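# Dispense one adhesive dot onto each gold pad

## Task

Deposit exactly one dot of the dispenser's paste, roughly 110 microliters, on every gold pad printed on the plate. Each dot must stay rounded (not squashed) and lie wholly inside its own pad. Paste anywhere else, other pads included, must amount to no more than a tiny smear or the task fails. The scrap strip beside the plate may be used for trial dots or purging. Remember that paste still leaking from the tip, or a long strand hanging from it, will drop vertically afterwards even from a height. Finish with the tip raised well above the plate and the arm moved out of the way.

## Robot and tools

Robot: one six-joint UR7e-style arm on a base (possibly tilted) with a paste dispensing head instead of a gripper. There is only one arm, so every motion argument is a single list. The head has a 55 ml barrel, a motor-driven plunger and a plastic tip with a 3 mm opening.

Frames: the scene frame has its origin on the table top under the base, +z up, +y to the left when facing along +x. The tool point is the centre of the tip's opening, and its own +z axis points out of the tip, so with the tip aimed down, tool +z is world down. Motion offsets are expressed in the tool point's own axes, not the scene frame. For the first 89 mm back from the opening the tool is only a slim barrel about 28 mm wide. Behind that, a camera block (tool -y side) and a case (mostly tool -x side) reach up to 100 mm sideways. With 30 degrees of tilt or less, only the tip can meet a flat surface.

execute_actions(actions): actions is a list of actions, each a table of at most 15 rows. Each row runs for one 1/30 s control step; if there are fewer than 15 rows, the final row repeats for the remaining steps. A row is 7 numbers, each in [-1, 1]: dx, dy, dz, rx, ry, rz, plunger. The first six are an offset (not a pose) of the tool point's target from its measured pose when that action began (for a call's first action, the last pose a result reported), in tool axes. Every row in a table refers to that same start, not to the previous row. Scale: 1.0 equals 0.6 m of translation or 180 degrees of rotation; rx, ry, rz form one rotation vector. Plunger: +1 drives forward at 640 ul/s of barrel volume, -1 retracts at that rate, values in between scale linearly, and anything within 0.01 of 0 holds still; between actions it counts as 0. Per step the command is clipped to 100 mm and 16 degrees from the measured pose, and the arm lags commands by about 0.17 s. After an action the arm only continues to the last clipped pose, so long moves need further actions. An empty list just returns the state and images.

move(target, speed, blocking): target is one 7-number row laid out as above, an offset from the pose in the latest result that showed one, in tool axes. The tool point follows a straight path toward it lasting 0.5 to 10 s (cut off at 10 s), taking the shorter rotation. speed is the top path speed in m/s, 0.002 to 0.5, default 0.25; rotation is capped at twice that in rad/s. The plunger value is applied from the start until the move ends. The path ignores obstacles; actual speed can overshoot, especially near full arm extension. The arm is stiff: aiming even slightly beyond a firm contact may trigger a fault, and faster contact hits harder. blocking=false returns after 0.5 s while motion continues; then only wait or stop are accepted until a result shows the move finished. The result adds a move: line with the outcome (done, off_target, moving, held, fault), any limits (paced = command clipped, held = some steps blocked, after which it may surge), and the distance left to the target.

wait(seconds): 0 to 10; lets the scene run holding the last command, returning early if a running move ends. stop(): brakes a running move; faster moves need more room. zoom_image(camera, region): camera is cam_high or cam_low (both 672x504); region is [x0, y0, x1, y1] in image pixels from the top-left, at most 504 by 504. read_manual(section): only "licences"; no motion. finished_scene(scene): ends the current scene given its number; irreversible, so call it only once the goal holds and will keep holding.

Results: position in metres and quaternion wxyz in the scene frame, velocities in m/s and rad/s; printed position may be off, more at long reach. force_n (N, capped at 50 per axis) and torque_nm, at the tool point in tool axes, from one sample at the action's end, n/a at first. A force z clearly below its free-air value means the tip is touching, so the tool point height equals the surface height; noise is up to about 2.4 N and a fixed offset up to about 4 N. Hand target is the pose the controller is heading for. A pose unreachable line means the clearance check (which treats the base mount as part of the arm) altered or blocked the command. Step readings list positions at some steps; HELD marks steps partly held back. Joint positions and joint torques follow the URDF order; torques are noisy and nonzero in free air. Dispenser fields: left_ml (paste left by motor count) and status: ready, moving, empty (plunger at end) or fault (motor stalled, cleared only by a pull-back).

Paste behaviour: pressure must build before paste appears, so the first push, and the first after any retraction, delivers less than the plunger displaces. Pressure persists, so paste keeps flowing after the plunger stops. A sufficient retraction ends flow; too much leaves a gap the next push must close. Nothing is sucked back in. Timing varies with the paste and fill level. Keep the tip about one dot diameter above the surface: lower flattens the dot, touching blocks flow (risking a stall and then a burst when lifted), higher gives a wandering thread. A tilted tip puts paste off to one side. After flow stops, a thread links tip and dot; lift straight up until it breaks, since sideways motion drags a string, and leftover paste drops onto the next surface the tip nears. Prime and test on the scrap strip.

Avoid: contact torque at joint limits (138 N m for the three large joints, 25.7 N m for wrist joints) or 150 N external force, either of which halts the arm for 10 s. Avoid hard hits, pushes and dripping. Holding loads heats motors: MOTOR HOT at 70 °C, brakes at 85 °C. Joint ranges: pan ±3.142, elbow 0 to 3.142, others ±6.283 rad. Camera intrinsics given: cam_high fovy 57.806 deg, cam_low fovy 42.383 deg.

Each tool is called as a command line: name --argument value for each argument, lists and objects as JSON in quotes; but a table of rows of numbers goes row by row, as --pt "numbers of a row", without its own name.

## Session

execute_actions --actions '[]'

Scene clock: 0.00 s.
end_effector_position=(+0.4100, -0.0639, +0.2295) left_ml=33.1 status=ready force_n=(+2.0, +0.3, +2.7) torque_nm=(+0.42, -0.78, -0.12) end_effector_quat_wxyz=(-0.251, +0.609, +0.707, +0.256) end_effector_velocity=(+0.000, -0.000, +0.000) end_effector_angular_velocity=(-0.000, -0.001, -0.001)
Joint positions: [-0.34  -1.813  1.651 -1.407 -1.572 -1.91 ]
Joint velocities: [ 0.     0.    -0.001 -0.    -0.     0.   ]
Joint torques (N m, as the arm reports them, + toward a larger angle): no reading
Motor temperatures (°C, as the motors report them): [29 31 29 34 35 34]
Hand target: +0.410, -0.064, +0.229; -0.251, +0.609, +0.707, +0.256

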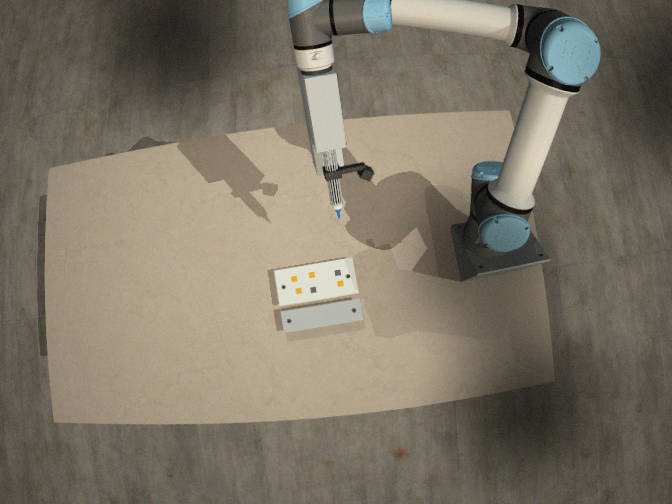

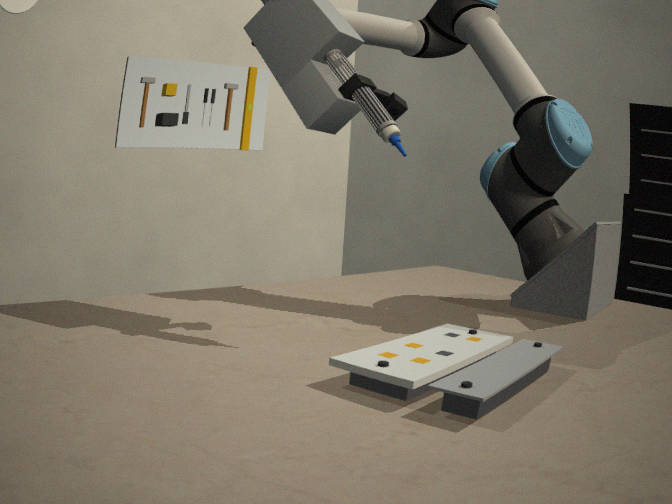

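move --target '[0,0,0,0.0196,-0.233,0,0]'

Scene clock: 3.10 s.
end_effector_position=(+0.4104, -0.0640, +0.2299) left_ml=33.1 status=ready force_n=(-1.6, -0.6, +1.9) torque_nm=(-0.08, +0.62, +0.02) end_effector_quat_wxyz=(+0.001, +0.653, +0.758, +0.001) end_effector_velocity=(-0.001, -0.001, -0.001) end_effector_angular_velocity=(-0.014, +0.005, -0.003)
Joint positions: [ 0.369 -1.495  1.576 -1.276 -2.217 -1.074]
Joint velocities: [ 0.005  0.012 -0.006  0.013 -0.007  0.018]
Joint torques (N m, as the arm reports them, + toward a larger angle): [ 20.2    3.8  -29.68  -1.11  -1.66   2.03]
Motor temperatures (°C, as the motors report them): [29 31 29 34 35 34]
Hand target: +0.410, -0.064, +0.230; +0.001, +0.653, +0.757, -0.000
Off the commanded pose: 0.001 m, 0 deg.
move: done

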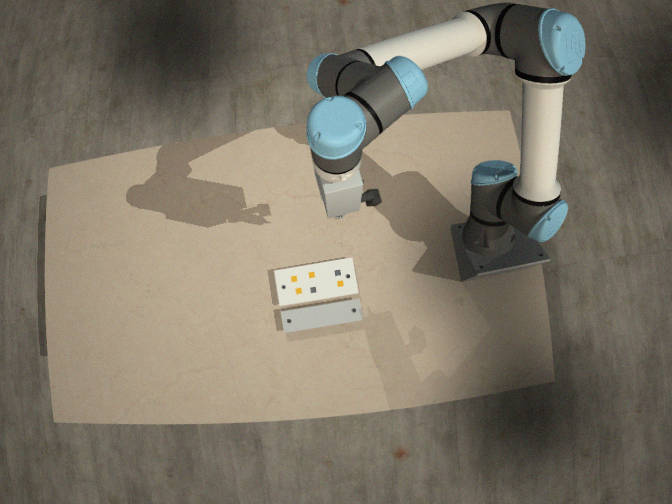

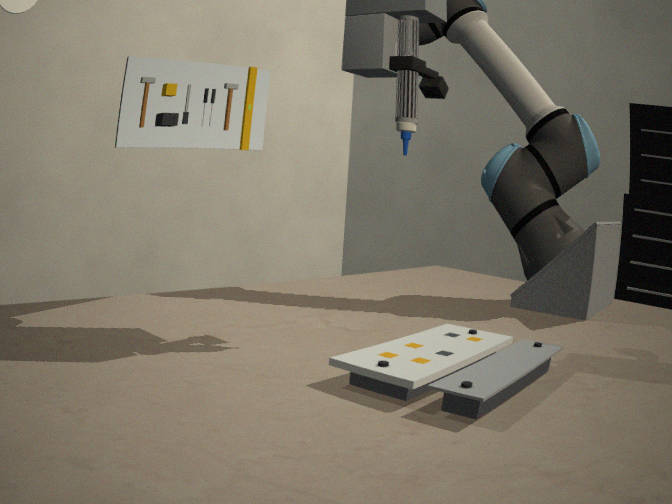

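move --target '[0.265,0.141,0.25,0,0,0,0]'

Scene clock: 6.07 s.
end_effector_position=(+0.4702, +0.1056, +0.0804) left_ml=33.1 status=ready force_n=(+0.5, -1.4, +1.4) torque_nm=(-0.36, -0.22, +0.05) end_effector_quat_wxyz=(+0.001, +0.653, +0.758, +0.001) end_effector_velocity=(+0.001, +0.001, -0.002) end_effector_angular_velocity=(-0.000, +0.001, +0.001)
Joint positions: [ 0.351 -1.161  1.759 -1.805 -2.224 -1.095]
Joint velocities: [-0.002  0.005 -0.    -0.005 -0.    -0.002]
Joint torques (N m, as the arm reports them, + toward a larger angle): [ 11.66  -8.74 -31.15  -3.84  -1.5   -2.57]
Motor temperatures (°C, as the motors report them): [29 31 29 34 35 34]
Hand target: +0.470, +0.106, +0.080; +0.001, +0.653, +0.758, +0.001
Off the commanded pose: 0.001 m, 0 deg.
move: done

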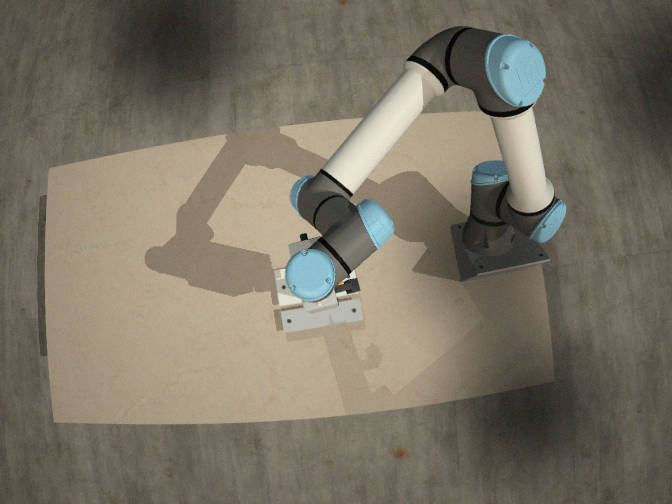

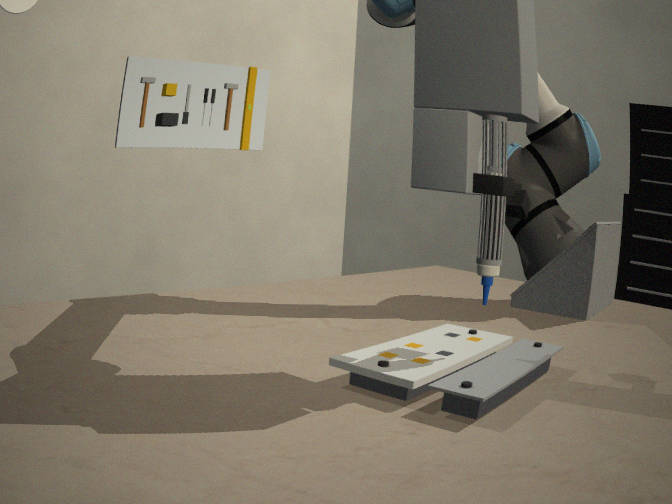

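zoom_image --camera "cam_high" --region '[250,230,400,340]'

zoom_image --camera "cam_low" --region '[310,260,580,430]'

Region (250, 230, 400, 340) of cam_high's 672x504 image, scaled by 3.360, with more detail than that image has; it fills the top 370 rows of this view, and the rest is white.

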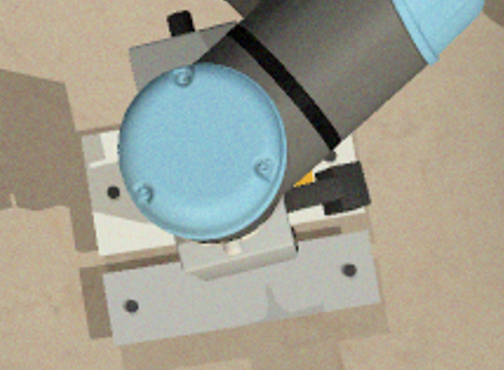

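Region (310, 260, 580, 430) of cam_low's 672x504 image, scaled by 1.867, with more detail than that image has; it fills the top 317 rows of this view, and the rest is white.

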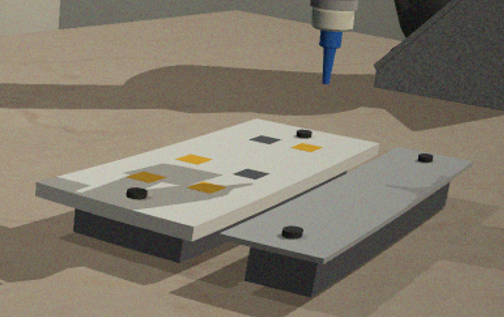

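move --target '[0.132,0.02,0.0667,0,0,0,0]' --speed 0.1

Scene clock: 9.93 s.
end_effector_position=(+0.4703, +0.1854, +0.0407) left_ml=33.1 status=ready force_n=(-2.3, -0.2, +3.8) torque_nm=(+0.06, +0.75, +0.09) end_effector_quat_wxyz=(+0.001, +0.653, +0.758, +0.001) end_effector_velocity=(-0.000, +0.002, -0.001) end_effector_angular_velocity=(-0.001, -0.000, +0.001)
Joint positions: [ 0.396 -0.992  1.741 -1.925 -2.207 -1.043]
Joint velocities: [ 0.002  0.005 -0.002 -0.002  0.     0.002]
Joint torques (N m, as the arm reports them, + toward a larger angle): [ 30.6  -12.22 -29.82  -3.89   1.67   2.26]
Motor temperatures (°C, as the motors report them): [29 31 29 34 35 34]
Hand target: +0.470, +0.186, +0.041; +0.001, +0.653, +0.758, +0.001
Off the commanded pose: 0.000 m, 0 deg.
move: done

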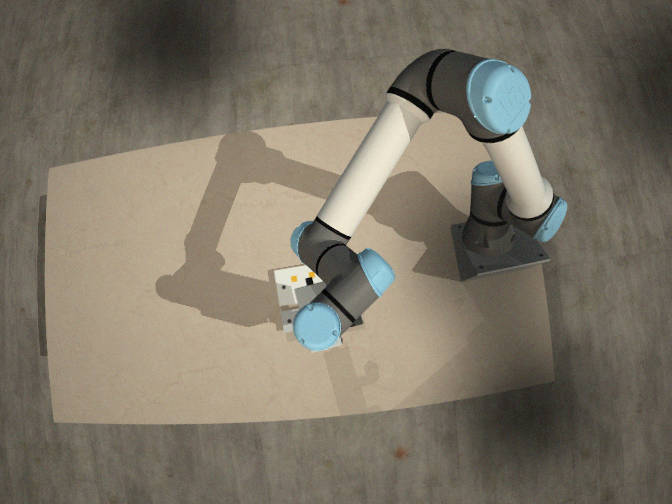

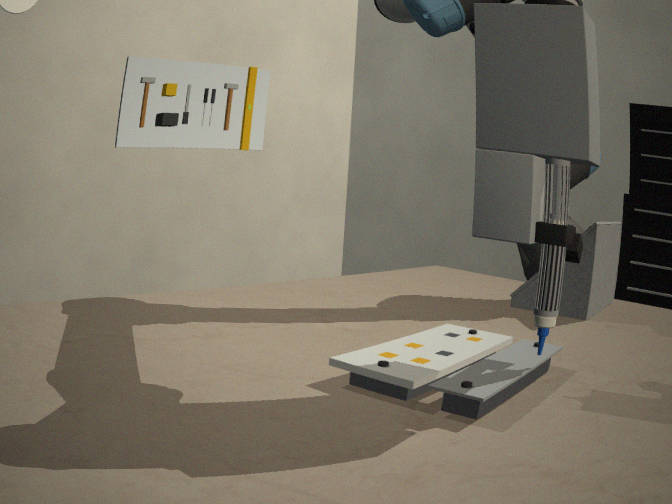

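zoom_image --camera "cam_low" --region '[420,300,600,420]'

Region (420, 300, 600, 420) of cam_low's 672x504 image, scaled by 2.800, with more detail than that image has.

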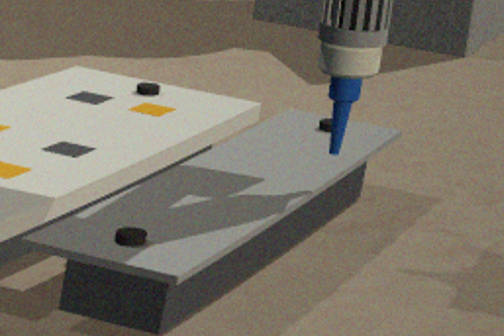

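move --target '[-0.029,0.08,0,0,0,0,0]' --speed 0.1

zoom_image --camera "cam_low" --region '[420,300,600,420]'

Scene clock: 12.10 s.
end_effector_position=(+0.5200, +0.1754, +0.0408) left_ml=33.1 status=ready force_n=(+0.8, +0.6, +4.3) torque_nm=(+0.31, -0.20, +0.13) end_effector_quat_wxyz=(+0.001, +0.653, +0.758, +0.001) end_effector_velocity=(+0.002, -0.001, +0.000) end_effector_angular_velocity=(-0.000, +0.001, +0.000)
Joint positions: [ 0.348 -0.944  1.634 -1.9   -2.225 -1.099]
Joint velocities: [-0.002  0.003 -0.007  0.003 -0.001 -0.002]
Joint torques (N m, as the arm reports them, + toward a larger angle): [ 15.83 -13.93 -29.8   -0.74  -1.5   -2.61]
Motor temperatures (°C, as the motors report them): [29 31 29 34 35 34]
Hand target: +0.520, +0.175, +0.041; +0.001, +0.653, +0.758, +0.001
Off the commanded pose: 0.000 m, 0 deg.
move: done

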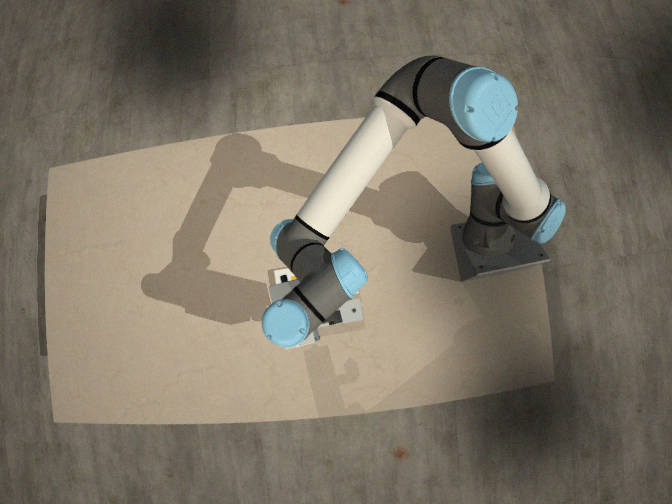

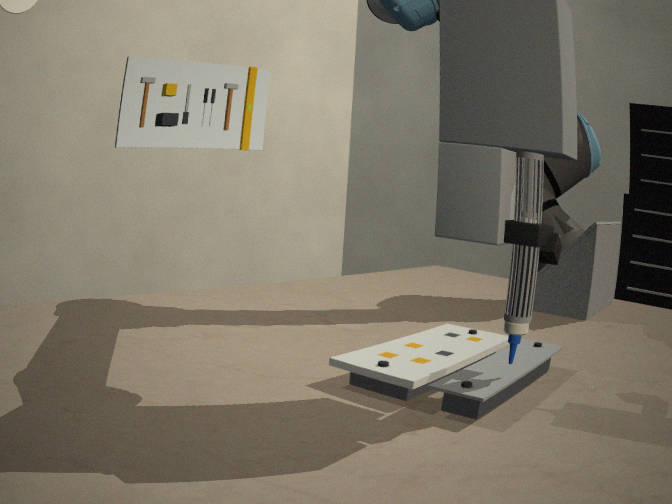

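Region (420, 300, 600, 420) of cam_low's 672x504 image, scaled by 2.800, with more detail than that image has.

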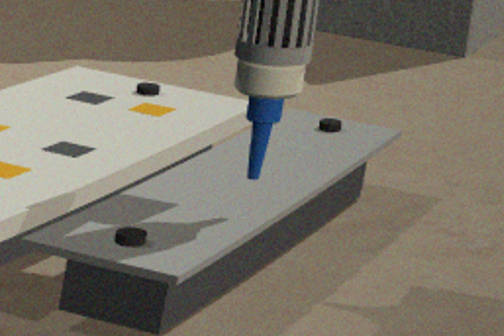

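execute_actions --actions '[[[0,0,0.01,0,0,0,0]],[[0,0,0,0,0,0,0]],[[0,0,0.005,0,0,0,0]],[[0,0,0,0,0,0,0]]]'

Scene clock: 14.47 s.
end_effector_position=(+0.5199, +0.1754, +0.0320) left_ml=33.1 status=ready force_n=(-2.7, -1.3, +0.0) torque_nm=(-0.36, +1.03, +0.00) end_effector_quat_wxyz=(+0.001, +0.653, +0.758, +0.001) end_effector_velocity=(+0.000, +0.000, +0.001) end_effector_angular_velocity=(+0.001, -0.002, +0.000)
Joint positions: [ 0.339 -0.94   1.651 -1.926 -2.228 -1.109]
Joint velocities: [ 0.001 -0.001 -0.    -0.001 -0.    -0.   ]
Joint torques (N m, as the arm reports them, + toward a larger angle): [ 19.16 -16.22 -17.33  -1.41  -1.36  -1.12]
Motor temperatures (°C, as the motors report them): [29 31 29 34 35 34]
Hand target: +0.520, +0.175, +0.032; +0.001, +0.653, +0.758, +0.001
Off the commanded pose: 0.000 m, 0 deg.
Step readings (end_effector_position; steps 1 to 15: 1st action; 16 to 30: 2nd action; 31 to 45: 3rd action; 46 to 60: 4th action):
0: (+0.5203, +0.1754, +0.0408)
1: (+0.5203, +0.1754, +0.0408)
2: (+0.5203, +0.1753, +0.0402)
4: (+0.5202, +0.1754, +0.0383)
8: (+0.5201, +0.1754, +0.0360)
15: (+0.5200, +0.1754, +0.0350)
16: (+0.5200, +0.1754, +0.0349)
17: (+0.5200, +0.1754, +0.0349)
19: (+0.5200, +0.1754, +0.0349)
23: (+0.5200, +0.1754, +0.0349)
30: (+0.5199, +0.1754, +0.0349)
31: (+0.5199, +0.1754, +0.0349)
32: (+0.5200, +0.1754, +0.0347)
34: (+0.5200, +0.1754, +0.0337)
38: (+0.5200, +0.1754, +0.0326)
45: (+0.5199, +0.1754, +0.0320)
46: (+0.5199, +0.1754, +0.0320)
47: (+0.5199, +0.1754, +0.0320)
49: (+0.5199, +0.1754, +0.0320)
53: (+0.5199, +0.1754, +0.0320)
60: end_effector_position above

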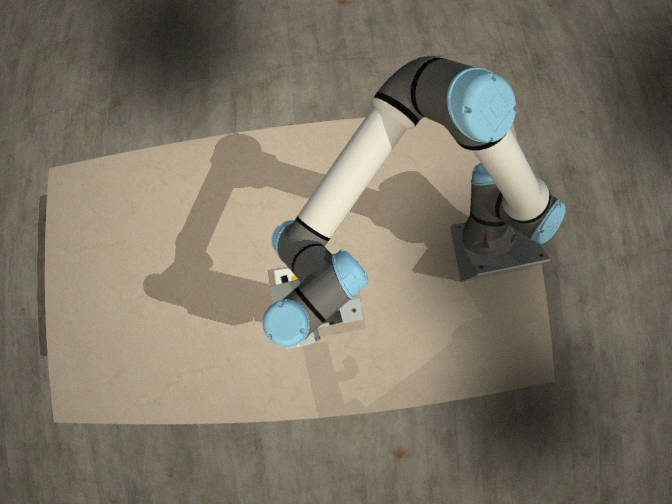

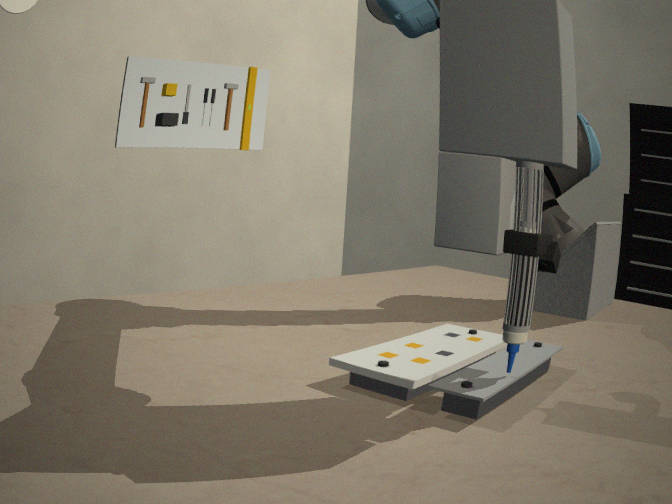

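zoom_image --camera "cam_low" --region '[420,300,600,420]'

Region (420, 300, 600, 420) of cam_low's 672x504 image, scaled by 2.800, with more detail than that image has.

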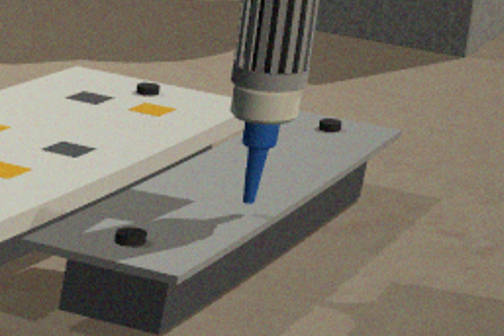

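execute_actions --actions '[[[0,0,0.004,0,0,0,0]],[[0,0,0,0,0,0,0]]]'

Scene clock: 15.83 s.
end_effector_position=(+0.5199, +0.1754, +0.0297) left_ml=33.1 status=ready force_n=(-1.3, -1.9, +3.3) torque_nm=(-0.44, +0.64, +0.22) end_effector_quat_wxyz=(+0.001, +0.653, +0.758, +0.001) end_effector_velocity=(+0.000, -0.000, +0.000) end_effector_angular_velocity=(+0.000, -0.000, -0.001)
Joint positions: [ 0.337 -0.939  1.655 -1.933 -2.229 -1.112]
Joint velocities: [ 0.    -0.001  0.     0.    -0.     0.   ]
Joint torques (N m, as the arm reports them, + toward a larger angle): [ 18.31 -15.72 -15.9   -1.8   -1.42  -1.52]
Motor temperatures (°C, as the motors report them): [29 31 29 34 35 34]
Hand target: +0.520, +0.175, +0.030; +0.001, +0.653, +0.758, +0.001
Off the commanded pose: 0.000 m, 0 deg.
Step readings (end_effector_position; steps 1 to 15: 1st action; 16 to 30: 2nd action):
0: (+0.5199, +0.1754, +0.0320)
1: (+0.5199, +0.1754, +0.0320)
2: (+0.5199, +0.1754, +0.0318)
4: (+0.5200, +0.1754, +0.0310)
8: (+0.5200, +0.1754, +0.0301)
15: (+0.5199, +0.1754, +0.0297)
16: (+0.5199, +0.1754, +0.0297)
17: (+0.5199, +0.1754, +0.0297)
19: (+0.5199, +0.1754, +0.0297)
23: (+0.5199, +0.1754, +0.0297)
30: end_effector_position above

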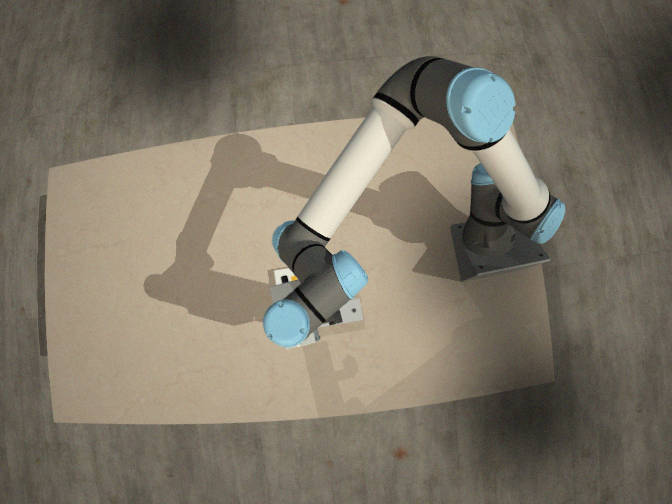

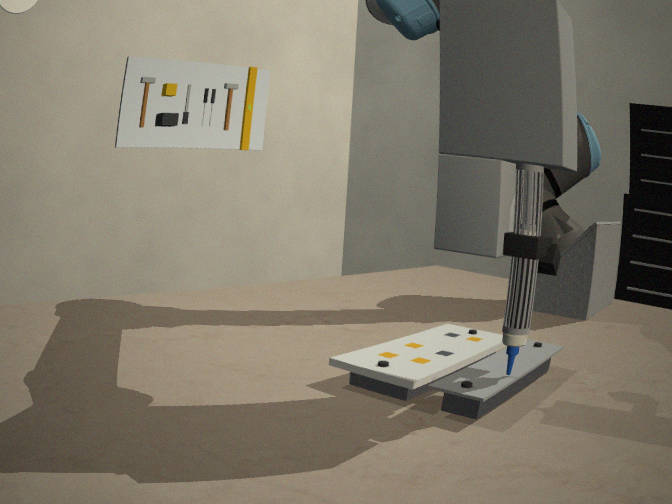

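execute_actions --actions '[[[0,0,0.004,0,0,0,0]],[[0,0,0,0,0,0,0]]]'

Scene clock: 17.03 s.
end_effector_position=(+0.5200, +0.1754, +0.0274) left_ml=33.1 status=ready force_n=(-4.0, -5.4, -17.3) torque_nm=(+0.15, +0.68, +0.08) end_effector_quat_wxyz=(+0.001, +0.653, +0.758, +0.001) end_effector_velocity=(-0.000, -0.000, -0.001) end_effector_angular_velocity=(-0.001, +0.001, -0.000)
Joint positions: [ 0.335 -0.938  1.659 -1.94  -2.23  -1.114]
Joint velocities: [-0.001  0.001  0.001 -0.    -0.     0.   ]
Joint torques (N m, as the arm reports them, + toward a larger angle): [ 12.24 -10.79 -11.32  -2.74  -1.6   -1.42]
Motor temperatures (°C, as the motors report them): [29 31 29 34 35 34]
Hand target: +0.520, +0.175, +0.027; +0.001, +0.653, +0.758, +0.001
Off the commanded pose: 0.000 m, 0 deg.
Step readings (end_effector_position; steps 1 to 15: 1st action; 16 to 30: 2nd action):
0: (+0.5199, +0.1754, +0.0296)
1: (+0.5199, +0.1754, +0.0296)
2: (+0.5199, +0.1754, +0.0294)
4: (+0.5199, +0.1754, +0.0287)
8: (+0.5200, +0.1754, +0.0278)
15: (+0.5200, +0.1754, +0.0274)
16: (+0.5200, +0.1754, +0.0274)
17: (+0.5200, +0.1754, +0.0274)
19: (+0.5200, +0.1754, +0.0274)
23: (+0.5200, +0.1754, +0.0274)
30: end_effector_position above

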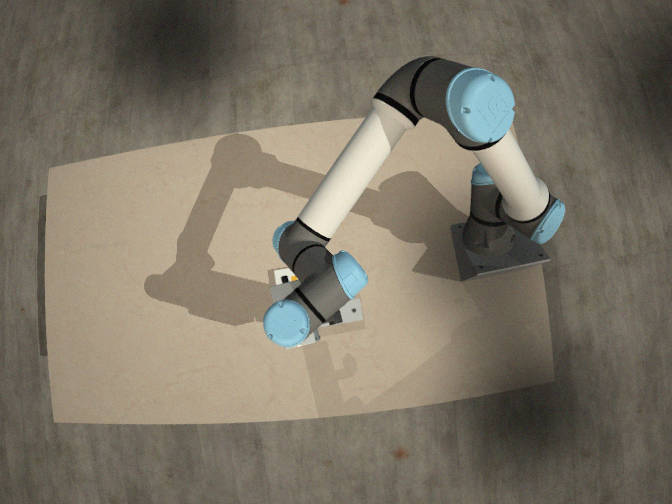

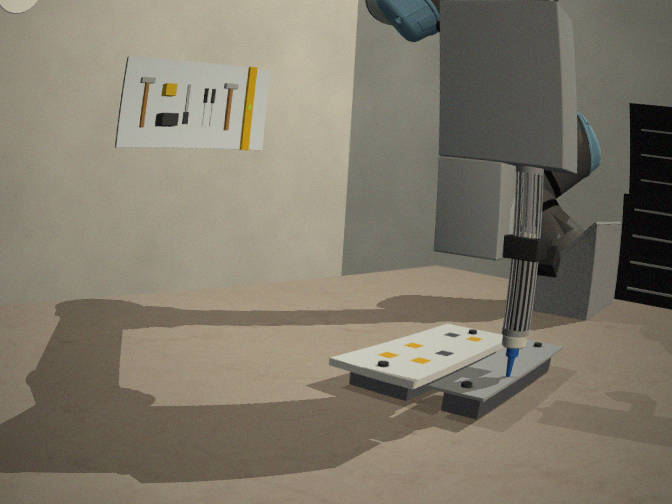

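execute_actions --actions '[[[0,0,-0.0065,0,0,0,0]],[[0,0,0,0,0,0,0.27]],[[0,0,0,0,0,0,0.27]],[[0,0,0,0,0,0,0]],[[0,0,0,0,0,0,0]],[[0,0,0,0,0,0,-0.2]]]'

Scene clock: 20.73 s.
end_effector_position=(+0.5200, +0.1754, +0.0312) left_ml=33.0 status=moving force_n=(-3.3, +0.1, +6.6) torque_nm=(+0.34, +1.23, +0.04) end_effector_quat_wxyz=(+0.001, +0.653, +0.758, +0.001) end_effector_velocity=(+0.000, +0.000, -0.000) end_effector_angular_velocity=(+0.000, -0.000, -0.001)
Joint positions: [ 0.339 -0.94   1.652 -1.929 -2.228 -1.11 ]
Joint velocities: [-0.     0.    -0.    -0.001  0.     0.   ]
Joint torques (N m, as the arm reports them, + toward a larger angle): [ 28.   -33.55 -19.86  -2.67   1.4    0.16]
Motor temperatures (°C, as the motors report them): [29 31 29 34 35 34]
Hand target: +0.520, +0.175, +0.031; +0.001, +0.653, +0.758, +0.001
Off the commanded pose: 0.000 m, 0 deg.
Step readings (end_effector_position; steps 1 to 15: 1st action; 16 to 30: 2nd action; 31 to 45: 3rd action; 46 to 60: 4th action; 61 to 75: 5th action; 76 to 90: 6th action):
0: (+0.5199, +0.1754, +0.0274)
1: (+0.5199, +0.1754, +0.0274)
2: (+0.5199, +0.1754, +0.0276)
4: (+0.5199, +0.1753, +0.0287)
8: (+0.5199, +0.1754, +0.0303)
15: (+0.5199, +0.1754, +0.0311)
16: (+0.5200, +0.1754, +0.0311)
17: (+0.5200, +0.1754, +0.0312)
19: (+0.5200, +0.1754, +0.0312)
23: (+0.5200, +0.1754, +0.0312)
30: (+0.5200, +0.1754, +0.0312)
31: (+0.5200, +0.1754, +0.0312)
32: (+0.5200, +0.1754, +0.0312)
34: (+0.5200, +0.1754, +0.0312)
38: (+0.5200, +0.1754, +0.0312)
45: (+0.5200, +0.1754, +0.0312)
46: (+0.5200, +0.1754, +0.0312)
47: (+0.5200, +0.1754, +0.0312)
49: (+0.5200, +0.1754, +0.0312)
53: (+0.5200, +0.1754, +0.0312)
60: (+0.5200, +0.1754, +0.0312)
61: (+0.5200, +0.1754, +0.0312)
62: (+0.5200, +0.1754, +0.0312)
64: (+0.5200, +0.1754, +0.0312)
68: (+0.5200, +0.1754, +0.0312)
75: (+0.5200, +0.1754, +0.0312)
76: (+0.5200, +0.1754, +0.0312)
77: (+0.5200, +0.1754, +0.0312)
79: (+0.5200, +0.1754, +0.0312)
83: (+0.5200, +0.1754, +0.0312)
90: end_effector_position above

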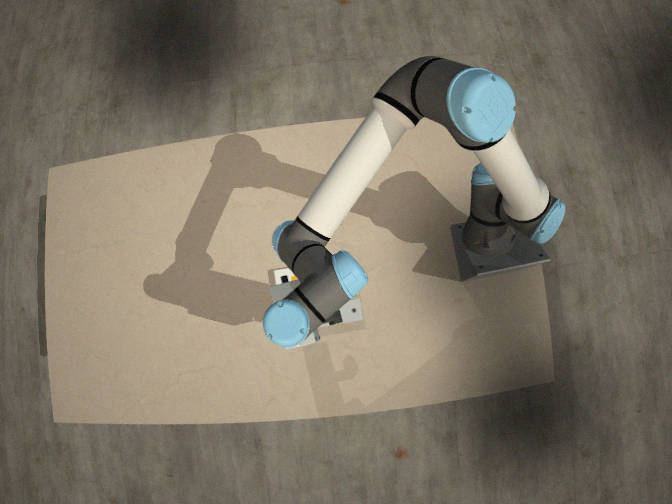

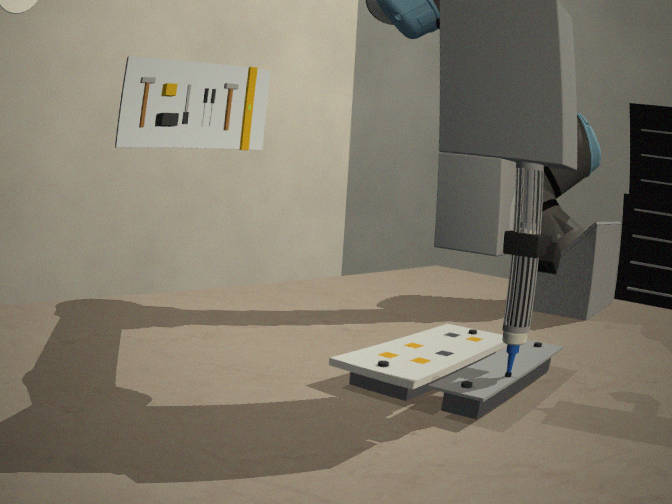

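move --target '[0,0,-0.03,0,0,0,0]' --speed 0.01

zoom_image --camera "cam_low" --region '[460,320,560,395]'

Scene clock: 23.00 s.
end_effector_position=(+0.5200, +0.1754, +0.0488) left_ml=33.0 status=ready force_n=(-2.4, +0.6, +3.2) torque_nm=(+0.40, +0.88, +0.19) end_effector_quat_wxyz=(+0.001, +0.653, +0.758, +0.001) end_effector_velocity=(+0.001, +0.000, +0.003) end_effector_angular_velocity=(+0.001, -0.001, -0.002)
Joint positions: [ 0.355 -0.948  1.619 -1.876 -2.223 -1.09 ]
Joint velocities: [ 0.002 -0.001 -0.006  0.007  0.001  0.004]
Joint torques (N m, as the arm reports them, + toward a larger angle): [ 32.2  -36.15 -29.81  -1.02   2.     2.34]
Motor temperatures (°C, as the motors report them): [29 31 29 34 35 34]
Hand target: +0.520, +0.175, +0.049; +0.001, +0.653, +0.758, +0.001
Off the commanded pose: 0.000 m, 0 deg.
move: done

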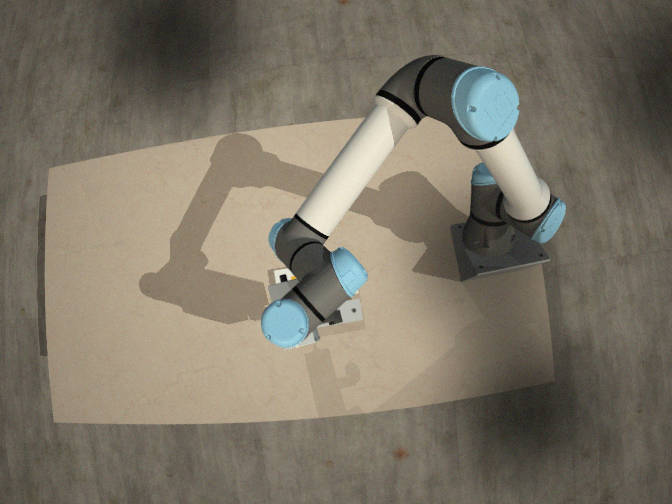

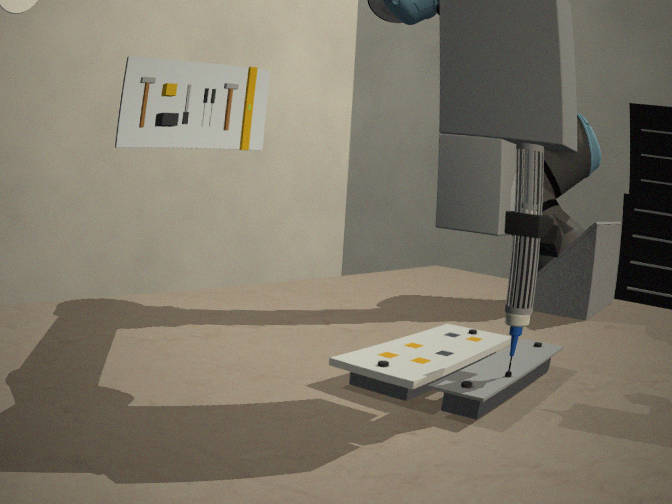

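Region (460, 320, 560, 395) of cam_low's 672x504 image, scaled by 5.040, with more detail than that image has; it fills the top 378 rows of this view, and the rest is white.

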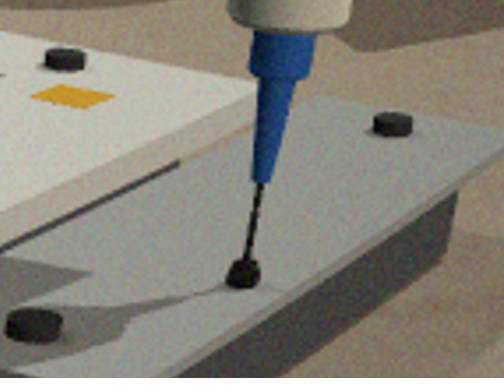

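move --target '[0,0,-0.03,0,0,0,0]' --speed 0.02

zoom_image --camera "cam_low" --region '[440,290,580,395]'

Scene clock: 24.47 s.
end_effector_position=(+0.5200, +0.1754, +0.0665) left_ml=33.0 status=ready force_n=(-3.1, +0.3, +4.3) torque_nm=(+0.39, +1.02, +0.15) end_effector_quat_wxyz=(+0.001, +0.653, +0.758, +0.001) end_effector_velocity=(+0.001, +0.000, +0.003) end_effector_angular_velocity=(+0.001, -0.001, -0.001)
Joint positions: [ 0.372 -0.953  1.584 -1.824 -2.217 -1.071]
Joint velocities: [ 0.003 -0.001 -0.007  0.008  0.001  0.003]
Joint torques (N m, as the arm reports them, + toward a larger angle): [ 31.43 -36.37 -30.27  -1.4    1.38   2.02]
Motor temperatures (°C, as the motors report them): [29 31 29 34 35 34]
Hand target: +0.520, +0.175, +0.067; +0.001, +0.653, +0.758, +0.001
Off the commanded pose: 0.000 m, 0 deg.
move: done

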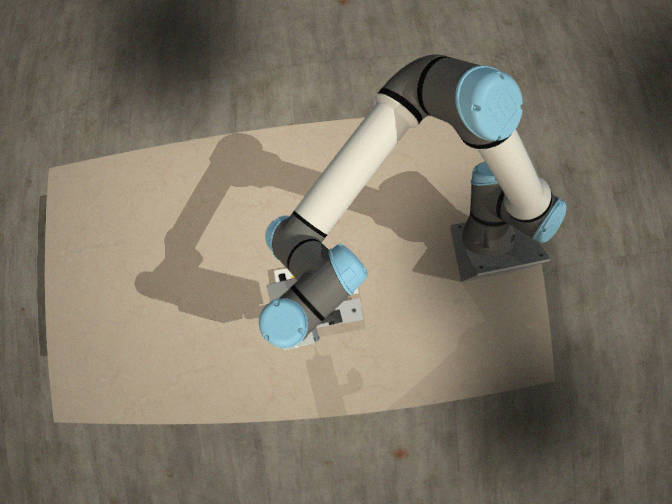

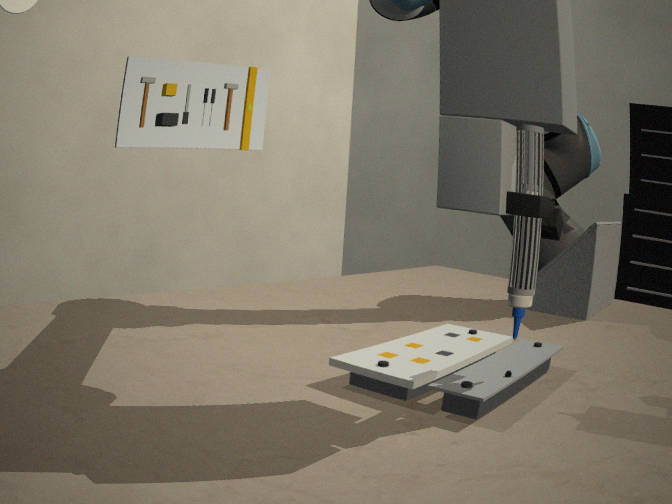

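Region (440, 290, 580, 395) of cam_low's 672x504 image, scaled by 3.600, with more detail than that image has; it fills the top 378 rows of this view, and the rest is white.

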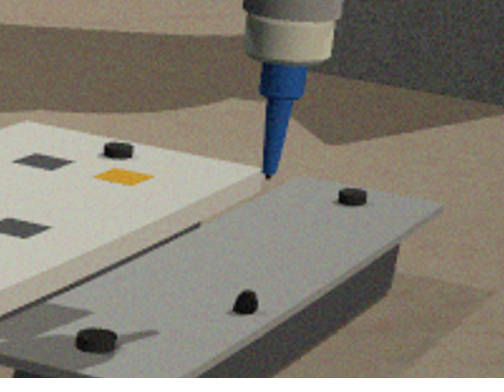

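move --target '[0.0062,-0.041,0.058,0,0,0,0]' --speed 0.05

zoom_image --camera "cam_low" --region '[440,290,580,395]'

Scene clock: 26.20 s.
end_effector_position=(+0.4953, +0.1754, +0.0319) left_ml=33.0 status=ready force_n=(+0.3, -2.2, +4.2) torque_nm=(-0.56, -0.12, +0.07) end_effector_quat_wxyz=(+0.001, +0.653, +0.758, +0.001) end_effector_velocity=(-0.002, +0.000, -0.002) end_effector_angular_velocity=(+0.000, -0.001, +0.001)
Joint positions: [ 0.358 -0.974  1.712 -1.941 -2.222 -1.088]
Joint velocities: [-0.    -0.002  0.01  -0.009 -0.    -0.002]
Joint torques (N m, as the arm reports them, + toward a larger angle): [ 12.7  -37.42 -11.26  -4.21  -1.6   -2.09]
Motor temperatures (°C, as the motors report them): [29 31 29 34 35 34]
Hand target: +0.495, +0.175, +0.032; +0.001, +0.653, +0.758, +0.001
Off the commanded pose: 0.000 m, 0 deg.
move: done

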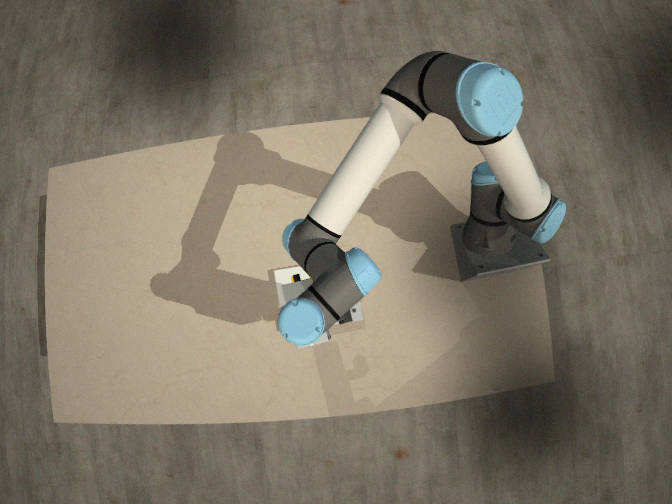

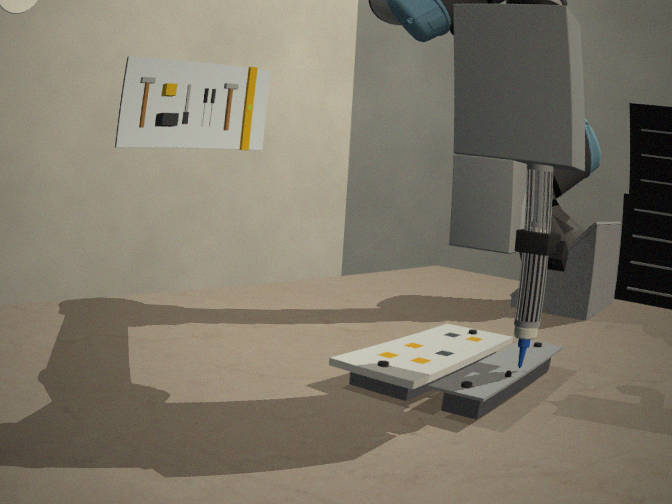

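Region (440, 290, 580, 395) of cam_low's 672x504 image, scaled by 3.600, with more detail than that image has; it fills the top 378 rows of this view, and the rest is white.

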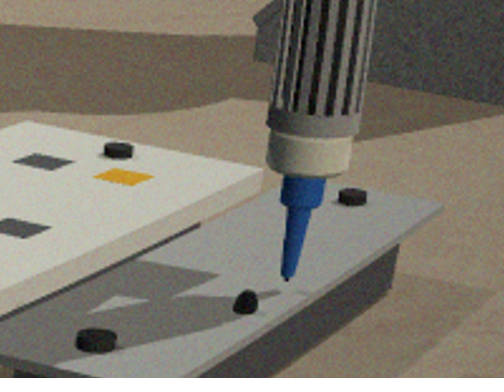

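Step down in 2.4 mm steps.

execute_actions --actions '[[[0,0,0.006,0,0,0,0]],[[0,0,0,0,0,0,0]]]'

Scene clock: 27.33 s.
end_effector_position=(+0.4953, +0.1754, +0.0284) left_ml=33.0 status=ready force_n=(-0.4, -0.5, +1.3) torque_nm=(-0.15, +0.24, +0.09) end_effector_quat_wxyz=(+0.001, +0.653, +0.758, +0.001) end_effector_velocity=(-0.000, -0.000, +0.000) end_effector_angular_velocity=(-0.000, +0.000, +0.001)
Joint positions: [ 0.354 -0.972  1.719 -1.952 -2.223 -1.092]
Joint velocities: [ 0.    -0.    -0.     0.001  0.    -0.001]
Joint torques (N m, as the arm reports them, + toward a larger angle): [ 17.83 -16.36 -16.74  -1.25  -1.31  -1.04]
Motor temperatures (°C, as the motors report them): [29 31 29 34 35 34]
Hand target: +0.495, +0.175, +0.028; +0.001, +0.653, +0.758, +0.001
Off the commanded pose: 0.000 m, 0 deg.
Step readings (end_effector_position; steps 1 to 15: 1st action; 16 to 30: 2nd action):
0: (+0.4952, +0.1754, +0.0317)
1: (+0.4952, +0.1754, +0.0317)
2: (+0.4952, +0.1754, +0.0314)
4: (+0.4953, +0.1753, +0.0304)
8: (+0.4954, +0.1754, +0.0292)
15: (+0.4953, +0.1754, +0.0285)
16: (+0.4953, +0.1754, +0.0285)
17: (+0.4953, +0.1754, +0.0284)
19: (+0.4953, +0.1754, +0.0284)
23: (+0.4953, +0.1754, +0.0284)
30: end_effector_position above

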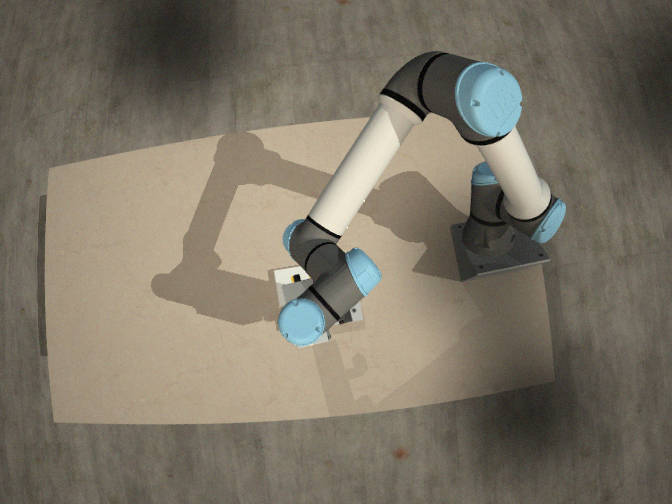

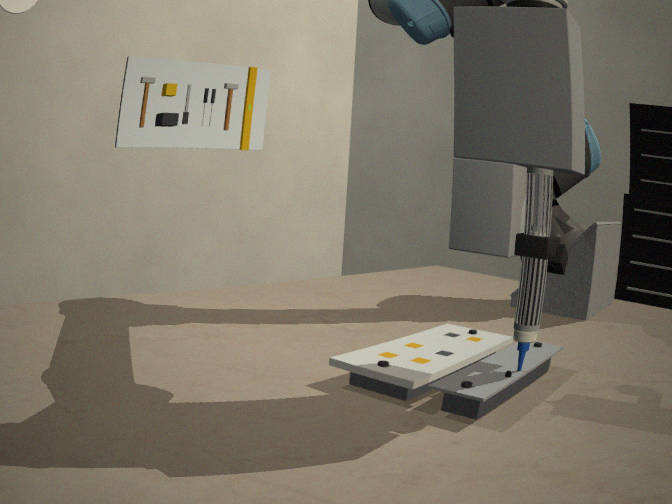

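execute_actions --actions '[[[0,0,0.004,0,0,0,0]],[[0,0,0,0,0,0,0]]]'

Scene clock: 28.53 s.
end_effector_position=(+0.4955, +0.1754, +0.0265) left_ml=33.0 status=ready force_n=(-16.8, -40.4, -50.0) torque_nm=(-4.94, +0.08, +0.25) end_effector_quat_wxyz=(+0.001, +0.653, +0.758, +0.001) end_effector_velocity=(+0.000, +0.000, -0.000) end_effector_angular_velocity=(+0.000, -0.000, +0.000)
Joint positions: [ 0.352 -0.972  1.723 -1.959 -2.224 -1.095]
Joint velocities: [ 0.     0.001 -0.    -0.001 -0.    -0.   ]
Joint torques (N m, as the arm reports them, + toward a larger angle): [-19.1   28.92   9.63  -7.39  -3.06  -1.45]
Motor temperatures (°C, as the motors report them): [29 31 29 34 35 34]
Hand target: +0.495, +0.175, +0.027; +0.001, +0.653, +0.758, +0.001
Off the commanded pose: 0.000 m, 0 deg.
Step readings (end_effector_position; steps 1 to 15: 1st action; 16 to 30: 2nd action):
0: (+0.4953, +0.1754, +0.0284)
1: (+0.4953, +0.1754, +0.0284)
2: (+0.4953, +0.1754, +0.0283)
4: (+0.4953, +0.1754, +0.0275)
8: (+0.4954, +0.1755, +0.0269)
15: (+0.4955, +0.1754, +0.0266)
16: (+0.4955, +0.1754, +0.0265)
17: (+0.4955, +0.1754, +0.0265)
19: (+0.4955, +0.1754, +0.0265)
23: (+0.4955, +0.1754, +0.0265)
30: end_effector_position above

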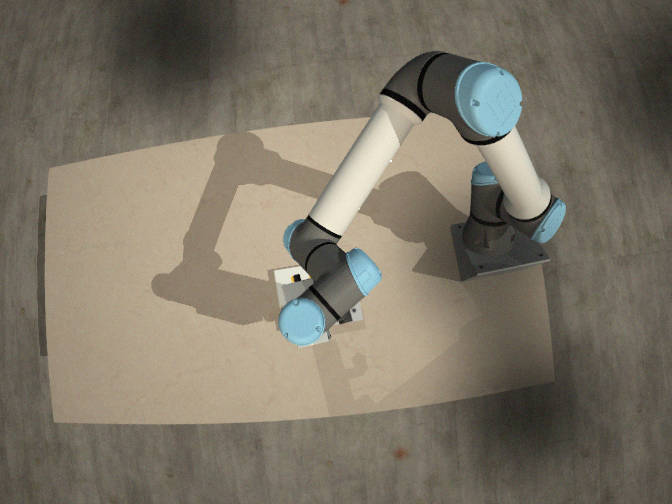

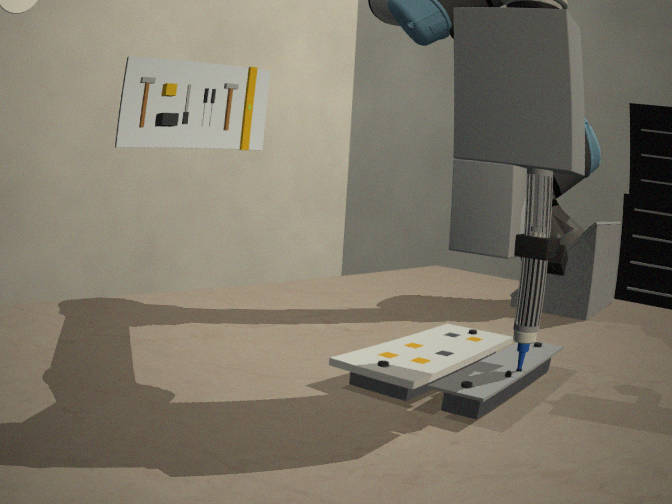

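execute_actions --actions '[[[0,0,-0.009,0,0,0,0]],[[0,0,0,0,0,0,0.27]],[[0,0,0,0,0,0,0.27]],[[0,0,0,0,0,0,0]],[[0,0,0,0,0,0,0]],[[0,0,0,0,0,0,-0.2]]]'

zoom_image --camera "cam_low" --region '[470,320,570,395]'

Scene clock: 32.03 s.
end_effector_position=(+0.4955, +0.1755, +0.0317) left_ml=32.9 status=moving force_n=(-4.2, +1.4, +5.1) torque_nm=(+0.78, +1.54, +0.21) end_effector_quat_wxyz=(+0.001, +0.653, +0.758, +0.001) end_effector_velocity=(+0.000, +0.001, +0.000) end_effector_angular_velocity=(+0.001, -0.001, +0.000)
Joint positions: [ 0.357 -0.974  1.713 -1.943 -2.222 -1.089]
Joint velocities: [ 0.001 -0.     0.    -0.001  0.     0.   ]
Joint torques (N m, as the arm reports them, + toward a larger angle): [ 22.49 -27.99 -14.66  -3.32   1.15  -0.72]
Motor temperatures (°C, as the motors report them): [29 31 29 34 35 34]
Hand target: +0.495, +0.175, +0.032; +0.001, +0.653, +0.758, +0.001
Off the commanded pose: 0.000 m, 0 deg.
Step readings (end_effector_position; steps 1 to 15: 1st action; 16 to 30: 2nd action; 31 to 45: 3rd action; 46 to 60: 4th action; 61 to 75: 5th action; 76 to 90: 6th action):
0: (+0.4955, +0.1754, +0.0265)
1: (+0.4955, +0.1754, +0.0265)
2: (+0.4955, +0.1754, +0.0270)
4: (+0.4953, +0.1753, +0.0280)
8: (+0.4952, +0.1754, +0.0301)
15: (+0.4954, +0.1754, +0.0316)
16: (+0.4954, +0.1754, +0.0317)
17: (+0.4954, +0.1754, +0.0317)
19: (+0.4954, +0.1754, +0.0317)
23: (+0.4954, +0.1754, +0.0317)
30: (+0.4955, +0.1755, +0.0317)
31: (+0.4955, +0.1755, +0.0317)
32: (+0.4955, +0.1755, +0.0317)
34: (+0.4955, +0.1755, +0.0317)
38: (+0.4955, +0.1755, +0.0317)
45: (+0.4955, +0.1755, +0.0317)
46: (+0.4955, +0.1755, +0.0317)
47: (+0.4955, +0.1755, +0.0317)
49: (+0.4955, +0.1755, +0.0317)
53: (+0.4955, +0.1755, +0.0317)
60: (+0.4955, +0.1755, +0.0317)
61: (+0.4955, +0.1755, +0.0317)
62: (+0.4955, +0.1755, +0.0317)
64: (+0.4955, +0.1755, +0.0317)
68: (+0.4955, +0.1755, +0.0317)
75: (+0.4955, +0.1755, +0.0317)
76: (+0.4955, +0.1755, +0.0317)
77: (+0.4955, +0.1755, +0.0317)
79: (+0.4955, +0.1755, +0.0317)
83: (+0.4955, +0.1755, +0.0317)
90: end_effector_position above

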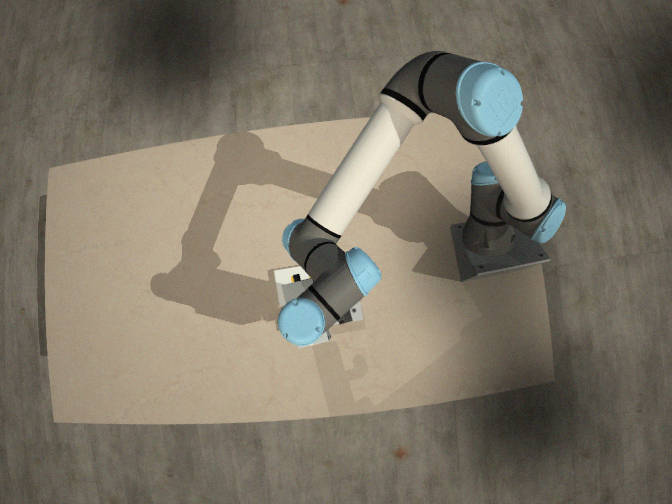

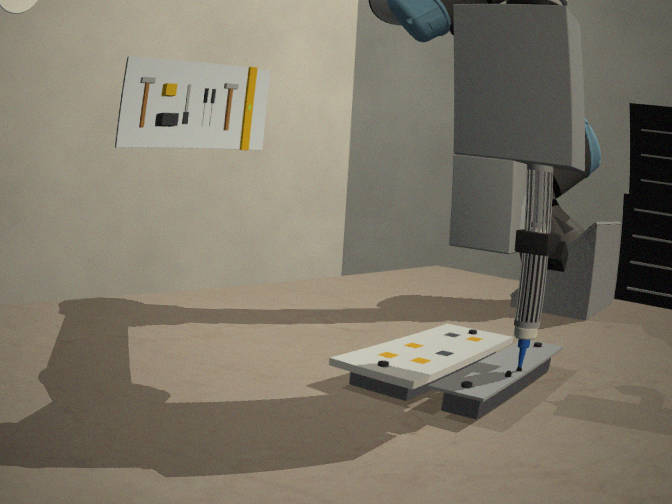

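Region (470, 320, 570, 395) of cam_low's 672x504 image, scaled by 5.040, with more detail than that image has; it fills the top 378 rows of this view, and the rest is white.

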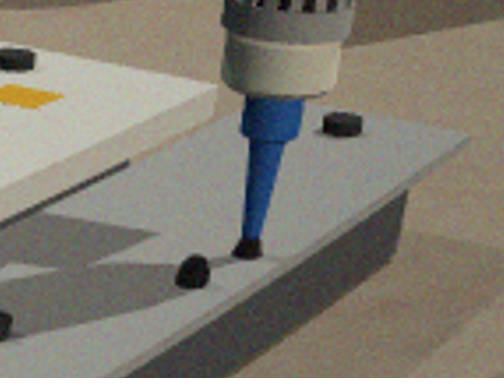

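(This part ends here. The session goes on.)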